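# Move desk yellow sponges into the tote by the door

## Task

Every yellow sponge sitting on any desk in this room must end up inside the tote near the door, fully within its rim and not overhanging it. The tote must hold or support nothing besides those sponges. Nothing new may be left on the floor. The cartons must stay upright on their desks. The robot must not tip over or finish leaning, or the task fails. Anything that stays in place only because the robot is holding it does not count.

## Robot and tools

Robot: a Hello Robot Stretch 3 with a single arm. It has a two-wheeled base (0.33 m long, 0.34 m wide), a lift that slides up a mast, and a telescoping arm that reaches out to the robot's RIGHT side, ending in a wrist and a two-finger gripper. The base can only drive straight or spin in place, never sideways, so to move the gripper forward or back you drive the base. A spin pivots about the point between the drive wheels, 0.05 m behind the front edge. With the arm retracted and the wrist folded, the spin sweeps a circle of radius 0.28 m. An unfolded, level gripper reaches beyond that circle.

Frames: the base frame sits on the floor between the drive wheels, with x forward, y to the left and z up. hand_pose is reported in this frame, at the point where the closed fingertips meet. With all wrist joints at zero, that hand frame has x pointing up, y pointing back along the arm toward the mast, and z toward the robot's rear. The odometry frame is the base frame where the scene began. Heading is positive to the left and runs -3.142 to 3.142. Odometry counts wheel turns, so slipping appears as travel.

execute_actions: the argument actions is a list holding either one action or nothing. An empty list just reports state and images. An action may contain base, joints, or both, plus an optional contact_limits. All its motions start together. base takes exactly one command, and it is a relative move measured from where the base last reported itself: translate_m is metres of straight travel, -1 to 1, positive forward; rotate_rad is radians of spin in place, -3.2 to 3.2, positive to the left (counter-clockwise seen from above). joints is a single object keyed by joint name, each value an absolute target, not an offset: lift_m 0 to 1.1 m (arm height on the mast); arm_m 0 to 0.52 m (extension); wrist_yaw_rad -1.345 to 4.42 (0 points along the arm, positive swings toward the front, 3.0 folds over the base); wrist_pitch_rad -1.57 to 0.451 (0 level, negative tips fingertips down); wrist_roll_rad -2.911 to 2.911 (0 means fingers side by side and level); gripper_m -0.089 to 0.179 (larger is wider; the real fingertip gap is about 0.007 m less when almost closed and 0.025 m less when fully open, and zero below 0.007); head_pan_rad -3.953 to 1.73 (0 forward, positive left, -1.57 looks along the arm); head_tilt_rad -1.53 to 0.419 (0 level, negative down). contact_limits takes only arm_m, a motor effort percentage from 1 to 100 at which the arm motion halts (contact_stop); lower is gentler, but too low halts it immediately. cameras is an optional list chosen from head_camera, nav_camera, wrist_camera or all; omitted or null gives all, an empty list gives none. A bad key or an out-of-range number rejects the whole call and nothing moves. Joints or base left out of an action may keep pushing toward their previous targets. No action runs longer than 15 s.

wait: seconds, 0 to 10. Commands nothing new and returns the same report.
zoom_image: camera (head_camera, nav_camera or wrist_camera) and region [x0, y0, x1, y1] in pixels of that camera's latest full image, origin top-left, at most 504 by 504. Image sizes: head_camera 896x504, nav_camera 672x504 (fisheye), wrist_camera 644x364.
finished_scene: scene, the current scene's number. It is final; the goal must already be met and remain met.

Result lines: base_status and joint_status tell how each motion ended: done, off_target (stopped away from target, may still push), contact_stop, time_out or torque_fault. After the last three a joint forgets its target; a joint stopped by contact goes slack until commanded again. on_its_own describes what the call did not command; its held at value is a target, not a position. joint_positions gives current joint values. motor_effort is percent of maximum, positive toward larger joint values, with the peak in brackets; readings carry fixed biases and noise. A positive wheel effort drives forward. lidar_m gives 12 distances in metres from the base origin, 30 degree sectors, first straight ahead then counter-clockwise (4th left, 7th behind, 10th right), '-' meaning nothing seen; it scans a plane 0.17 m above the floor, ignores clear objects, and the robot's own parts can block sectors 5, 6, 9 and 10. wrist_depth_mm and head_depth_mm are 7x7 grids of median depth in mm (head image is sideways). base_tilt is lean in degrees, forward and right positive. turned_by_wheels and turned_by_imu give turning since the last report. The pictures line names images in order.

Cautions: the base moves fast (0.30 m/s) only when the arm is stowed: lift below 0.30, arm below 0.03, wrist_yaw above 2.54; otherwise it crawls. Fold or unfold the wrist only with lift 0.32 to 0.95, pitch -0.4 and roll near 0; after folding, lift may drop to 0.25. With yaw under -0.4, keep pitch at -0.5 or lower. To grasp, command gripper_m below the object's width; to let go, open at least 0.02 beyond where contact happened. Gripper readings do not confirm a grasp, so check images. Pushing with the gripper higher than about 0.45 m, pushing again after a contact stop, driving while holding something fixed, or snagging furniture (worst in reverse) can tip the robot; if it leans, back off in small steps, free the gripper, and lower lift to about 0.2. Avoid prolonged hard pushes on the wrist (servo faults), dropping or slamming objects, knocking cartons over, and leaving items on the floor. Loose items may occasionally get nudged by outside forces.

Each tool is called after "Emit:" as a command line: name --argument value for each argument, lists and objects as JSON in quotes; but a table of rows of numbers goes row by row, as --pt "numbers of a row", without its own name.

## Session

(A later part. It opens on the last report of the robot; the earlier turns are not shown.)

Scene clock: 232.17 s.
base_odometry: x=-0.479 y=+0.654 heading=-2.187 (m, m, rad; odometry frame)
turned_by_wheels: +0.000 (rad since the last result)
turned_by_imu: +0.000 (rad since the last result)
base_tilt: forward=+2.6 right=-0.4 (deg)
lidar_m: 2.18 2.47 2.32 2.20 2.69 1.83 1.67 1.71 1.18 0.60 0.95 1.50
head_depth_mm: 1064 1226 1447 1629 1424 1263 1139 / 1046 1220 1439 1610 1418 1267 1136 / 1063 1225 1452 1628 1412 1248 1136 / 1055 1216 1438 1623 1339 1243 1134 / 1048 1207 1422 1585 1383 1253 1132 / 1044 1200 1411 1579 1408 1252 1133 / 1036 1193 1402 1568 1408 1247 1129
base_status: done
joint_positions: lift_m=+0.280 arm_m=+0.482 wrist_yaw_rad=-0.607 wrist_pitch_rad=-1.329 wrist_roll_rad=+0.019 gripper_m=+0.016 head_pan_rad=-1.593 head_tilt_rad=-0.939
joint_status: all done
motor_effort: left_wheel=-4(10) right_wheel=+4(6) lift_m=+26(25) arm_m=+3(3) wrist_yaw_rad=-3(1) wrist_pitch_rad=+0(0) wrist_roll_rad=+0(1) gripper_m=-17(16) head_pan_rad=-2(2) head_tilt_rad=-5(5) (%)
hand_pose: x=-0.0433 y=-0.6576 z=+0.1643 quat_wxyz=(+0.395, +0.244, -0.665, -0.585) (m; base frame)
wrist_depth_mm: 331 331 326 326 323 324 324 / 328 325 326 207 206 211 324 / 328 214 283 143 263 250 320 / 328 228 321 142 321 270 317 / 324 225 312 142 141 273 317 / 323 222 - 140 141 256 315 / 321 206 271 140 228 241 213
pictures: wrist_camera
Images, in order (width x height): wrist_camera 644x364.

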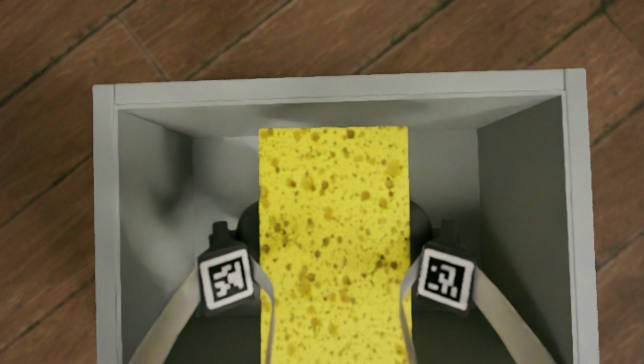

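Emit:
execute_actions --actions '[{"joints":{"lift_m":0.195}}]' --cameras '["wrist_camera"]'

Emit:
execute_actions --actions '[{"joints":{"gripper_m":0.10}}]' --cameras '["wrist_camera"]'

Emit:
execute_actions --actions '[{"joints":{"lift_m":0.33}}]' --cameras '["wrist_camera","head_camera"]'

Scene clock: 235.07 s.
base_odometry: x=-0.479 y=+0.654 heading=-2.187 (m, m, rad; odometry frame)
turned_by_wheels: +0.000 (rad since the last result)
turned_by_imu: +0.000 (rad since the last result)
base_tilt: forward=+2.6 right=-0.4 (deg)
lidar_m: 2.18 2.48 2.31 2.20 2.69 1.83 1.67 1.71 1.18 1.16 0.95 1.50
head_depth_mm: 1057 1220 1446 1625 1434 1263 1143 / 1050 1226 1439 1617 1421 1266 1137 / 1064 1226 1444 1620 1422 1261 1138 / 1059 1221 1438 1609 1337 1245 1133 / 1046 1208 1422 1585 1392 1260 1133 / 1043 1193 1414 1579 1411 1253 1131 / 1042 1190 1394 1562 1406 1251 1128
base_status: not commanded
joint_positions: lift_m=+0.195 arm_m=+0.482 wrist_yaw_rad=-0.607 wrist_pitch_rad=-1.329 wrist_roll_rad=+0.019 gripper_m=+0.016 head_pan_rad=-1.593 head_tilt_rad=-0.939
joint_status: all done
motor_effort: left_wheel=-4(4) right_wheel=+4(4) lift_m=+26(26) arm_m=+3(3) wrist_yaw_rad=-1(2) wrist_pitch_rad=+0(0) wrist_roll_rad=+0(1) gripper_m=-16(17) head_pan_rad=-2(2) head_tilt_rad=-5(6) (%)
hand_pose: x=-0.0433 y=-0.6576 z=+0.0793 quat_wxyz=(+0.395, +0.244, -0.665, -0.585) (m; base frame)
wrist_depth_mm: 124 123 123 122 122 122 121 / 151 154 158 163 166 170 161 / 166 214 238 143 235 235 178 / 164 227 238 142 213 234 179 / 163 224 237 142 141 234 180 / 163 224 - 141 141 232 181 / 162 207 235 141 228 232 182
pictures: wrist_camera
Images, in order (width x height): wrist_camera 644x364.

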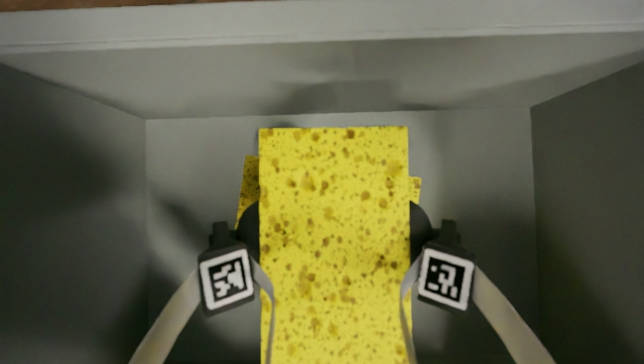

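Scene clock: 236.40 s.
base_odometry: x=-0.479 y=+0.654 heading=-2.187 (m, m, rad; odometry frame)
turned_by_wheels: +0.000 (rad since the last result)
turned_by_imu: +0.000 (rad since the last result)
base_tilt: forward=+2.7 right=-0.5 (deg)
lidar_m: 2.18 2.47 2.32 2.20 2.70 1.83 1.67 1.71 1.18 1.16 0.95 1.50
head_depth_mm: 1058 1222 1448 1625 1425 1268 1140 / 1046 1222 1441 1610 1431 1258 1138 / 1062 1225 1442 1606 1429 1261 1133 / 1056 1221 1435 1610 1333 1243 1136 / 1051 1209 1426 1589 1392 1256 1135 / 1046 1198 1420 1578 1415 1255 1126 / 1037 1196 1400 1564 1409 1249 1132
base_status: not commanded
joint_positions: lift_m=+0.195 arm_m=+0.482 wrist_yaw_rad=-0.607 wrist_pitch_rad=-1.329 wrist_roll_rad=+0.019 gripper_m=+0.100 head_pan_rad=-1.593 head_tilt_rad=-0.939
joint_status: all done
motor_effort: left_wheel=-4(4) right_wheel=+4(4) lift_m=+26(25) arm_m=+3(3) wrist_yaw_rad=-1(2) wrist_pitch_rad=+0(0) wrist_roll_rad=+0(0) gripper_m=-1(85) head_pan_rad=-2(2) head_tilt_rad=-6(4) (%)
hand_pose: x=-0.0433 y=-0.6576 z=+0.0793 quat_wxyz=(+0.395, +0.244, -0.665, -0.585) (m; base frame)
wrist_depth_mm: 123 123 123 122 122 122 121 / 151 154 158 162 166 169 161 / 165 214 238 223 236 235 178 / 165 228 237 148 191 235 178 / 163 225 192 148 147 234 180 / 163 208 234 147 147 - 180 / 162 235 233 146 227 231 173
pictures: wrist_camera
Images, in order (width x height): wrist_camera 644x364.

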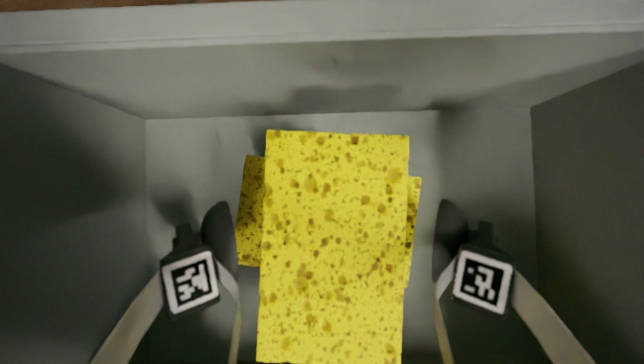

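Scene clock: 238.47 s.
base_odometry: x=-0.479 y=+0.654 heading=-2.187 (m, m, rad; odometry frame)
turned_by_wheels: +0.000 (rad since the last result)
turned_by_imu: +0.000 (rad since the last result)
base_tilt: forward=+2.6 right=-0.4 (deg)
lidar_m: 2.18 2.47 2.32 2.20 2.68 1.83 1.67 1.71 1.18 1.16 0.95 1.50
head_depth_mm: 1056 1225 1448 1616 1425 1264 1137 / 1051 1218 1451 1616 1420 1263 1141 / 1064 1229 1454 1612 1409 1258 1138 / 1057 1217 1437 1631 1342 1240 1133 / 1049 1209 1429 1596 1387 1258 1135 / 1044 1197 1410 1581 1414 1253 1131 / 1039 1191 1404 1559 1404 1252 1133
base_status: not commanded
joint_positions: lift_m=+0.330 arm_m=+0.482 wrist_yaw_rad=-0.607 wrist_pitch_rad=-1.329 wrist_roll_rad=+0.019 gripper_m=+0.100 head_pan_rad=-1.593 head_tilt_rad=-0.939
joint_status: all done
motor_effort: left_wheel=-4(4) right_wheel=+4(4) lift_m=+33(35) arm_m=+4(3) wrist_yaw_rad=-2(3) wrist_pitch_rad=+0(0) wrist_roll_rad=+1(1) gripper_m=+0(0) head_pan_rad=-2(3) head_tilt_rad=-6(5) (%)
hand_pose: x=-0.0433 y=-0.6576 z=+0.2140 quat_wxyz=(+0.395, +0.244, -0.665, -0.585) (m; base frame)
wrist_depth_mm: 379 375 377 375 376 373 367 / 376 375 376 372 371 370 372 / 373 280 287 301 315 268 368 / 376 375 369 281 364 294 366 / 372 373 365 279 364 272 362 / 373 370 368 338 364 - 365 / 370 258 273 265 259 248 360
pictures: head_camera (sideways: a quarter turn clockwise sets it upright), wrist_camera
Images, in order (width x height): head_camera 896x504, wrist_camera 644x364.

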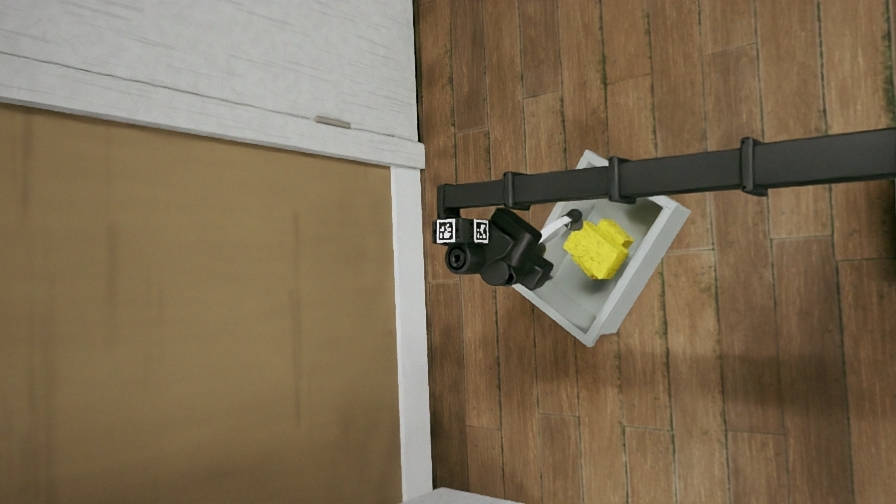

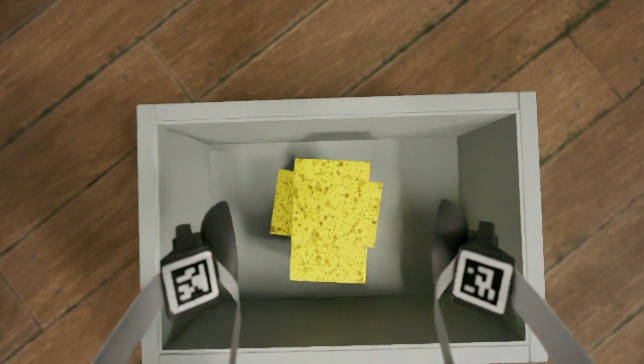

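Emit:
execute_actions --actions '[]'

Scene clock: 240.47 s.
base_odometry: x=-0.479 y=+0.654 heading=-2.187 (m, m, rad; odometry frame)
turned_by_wheels: +0.000 (rad since the last result)
turned_by_imu: +0.000 (rad since the last result)
base_tilt: forward=+2.7 right=-0.4 (deg)
lidar_m: 2.18 2.47 2.32 2.20 2.69 1.82 1.67 1.72 1.18 1.16 0.95 1.50
head_depth_mm: 1063 1226 1449 1628 1429 1262 1141 / 1049 1218 1434 1615 1425 1266 1137 / 1062 1230 1448 1619 1408 1257 1138 / 1057 1222 1446 1631 1338 1238 1131 / 1050 1207 1421 1590 1383 1262 1135 / 1044 1194 1415 1571 1413 1255 1130 / 1035 1190 1401 1564 1411 1253 1123
base_status: not commanded
joint_positions: lift_m=+0.330 arm_m=+0.482 wrist_yaw_rad=-0.607 wrist_pitch_rad=-1.329 wrist_roll_rad=+0.019 gripper_m=+0.100 head_pan_rad=-1.593 head_tilt_rad=-0.939
joint_status: all done
motor_effort: left_wheel=-5(4) right_wheel=+4(4) lift_m=+33(35) arm_m=+3(3) wrist_yaw_rad=-2(3) wrist_pitch_rad=+0(0) wrist_roll_rad=+0(1) gripper_m=+0(0) head_pan_rad=-2(3) head_tilt_rad=-5(5) (%)
hand_pose: x=-0.0433 y=-0.6576 z=+0.2140 quat_wxyz=(+0.395, +0.244, -0.665, -0.585) (m; base frame)
wrist_depth_mm: 374 379 379 374 371 373 367 / 373 378 372 374 371 372 368 / 377 279 285 301 314 269 371 / 377 371 369 278 363 291 364 / 375 371 364 278 364 271 367 / 370 372 367 341 365 - 364 / 371 257 270 265 260 250 359
pictures: head_camera (sideways: a quarter turn clockwise sets it upright), nav_camera (sideways: a quarter turn counterclockwise sets it upright), wrist_camera
Images, in order (width x height): head_camera 896x504, nav_camera 672x504, wrist_camera 644x364.

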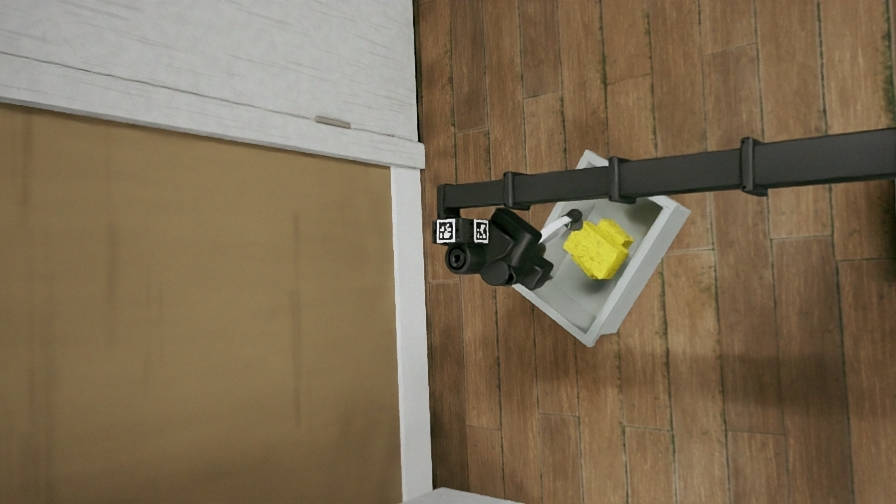

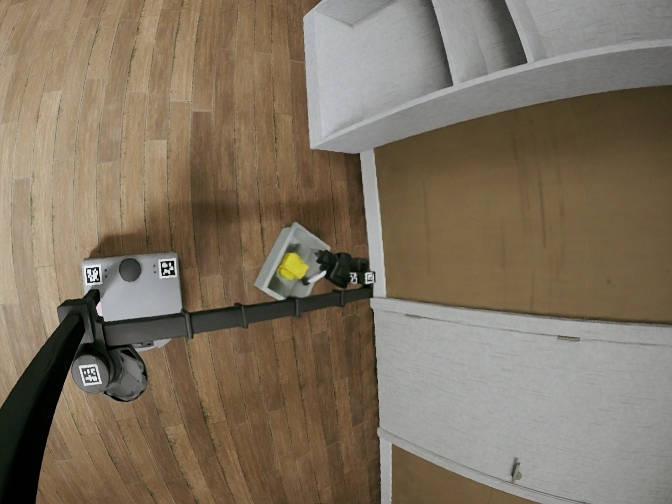

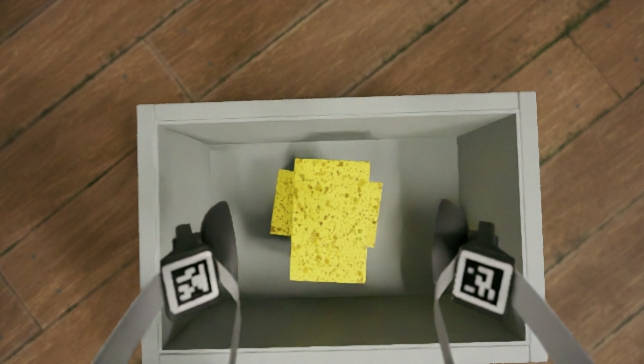

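Emit:
finished_scene --scene 1

The scene is finished: the task was done.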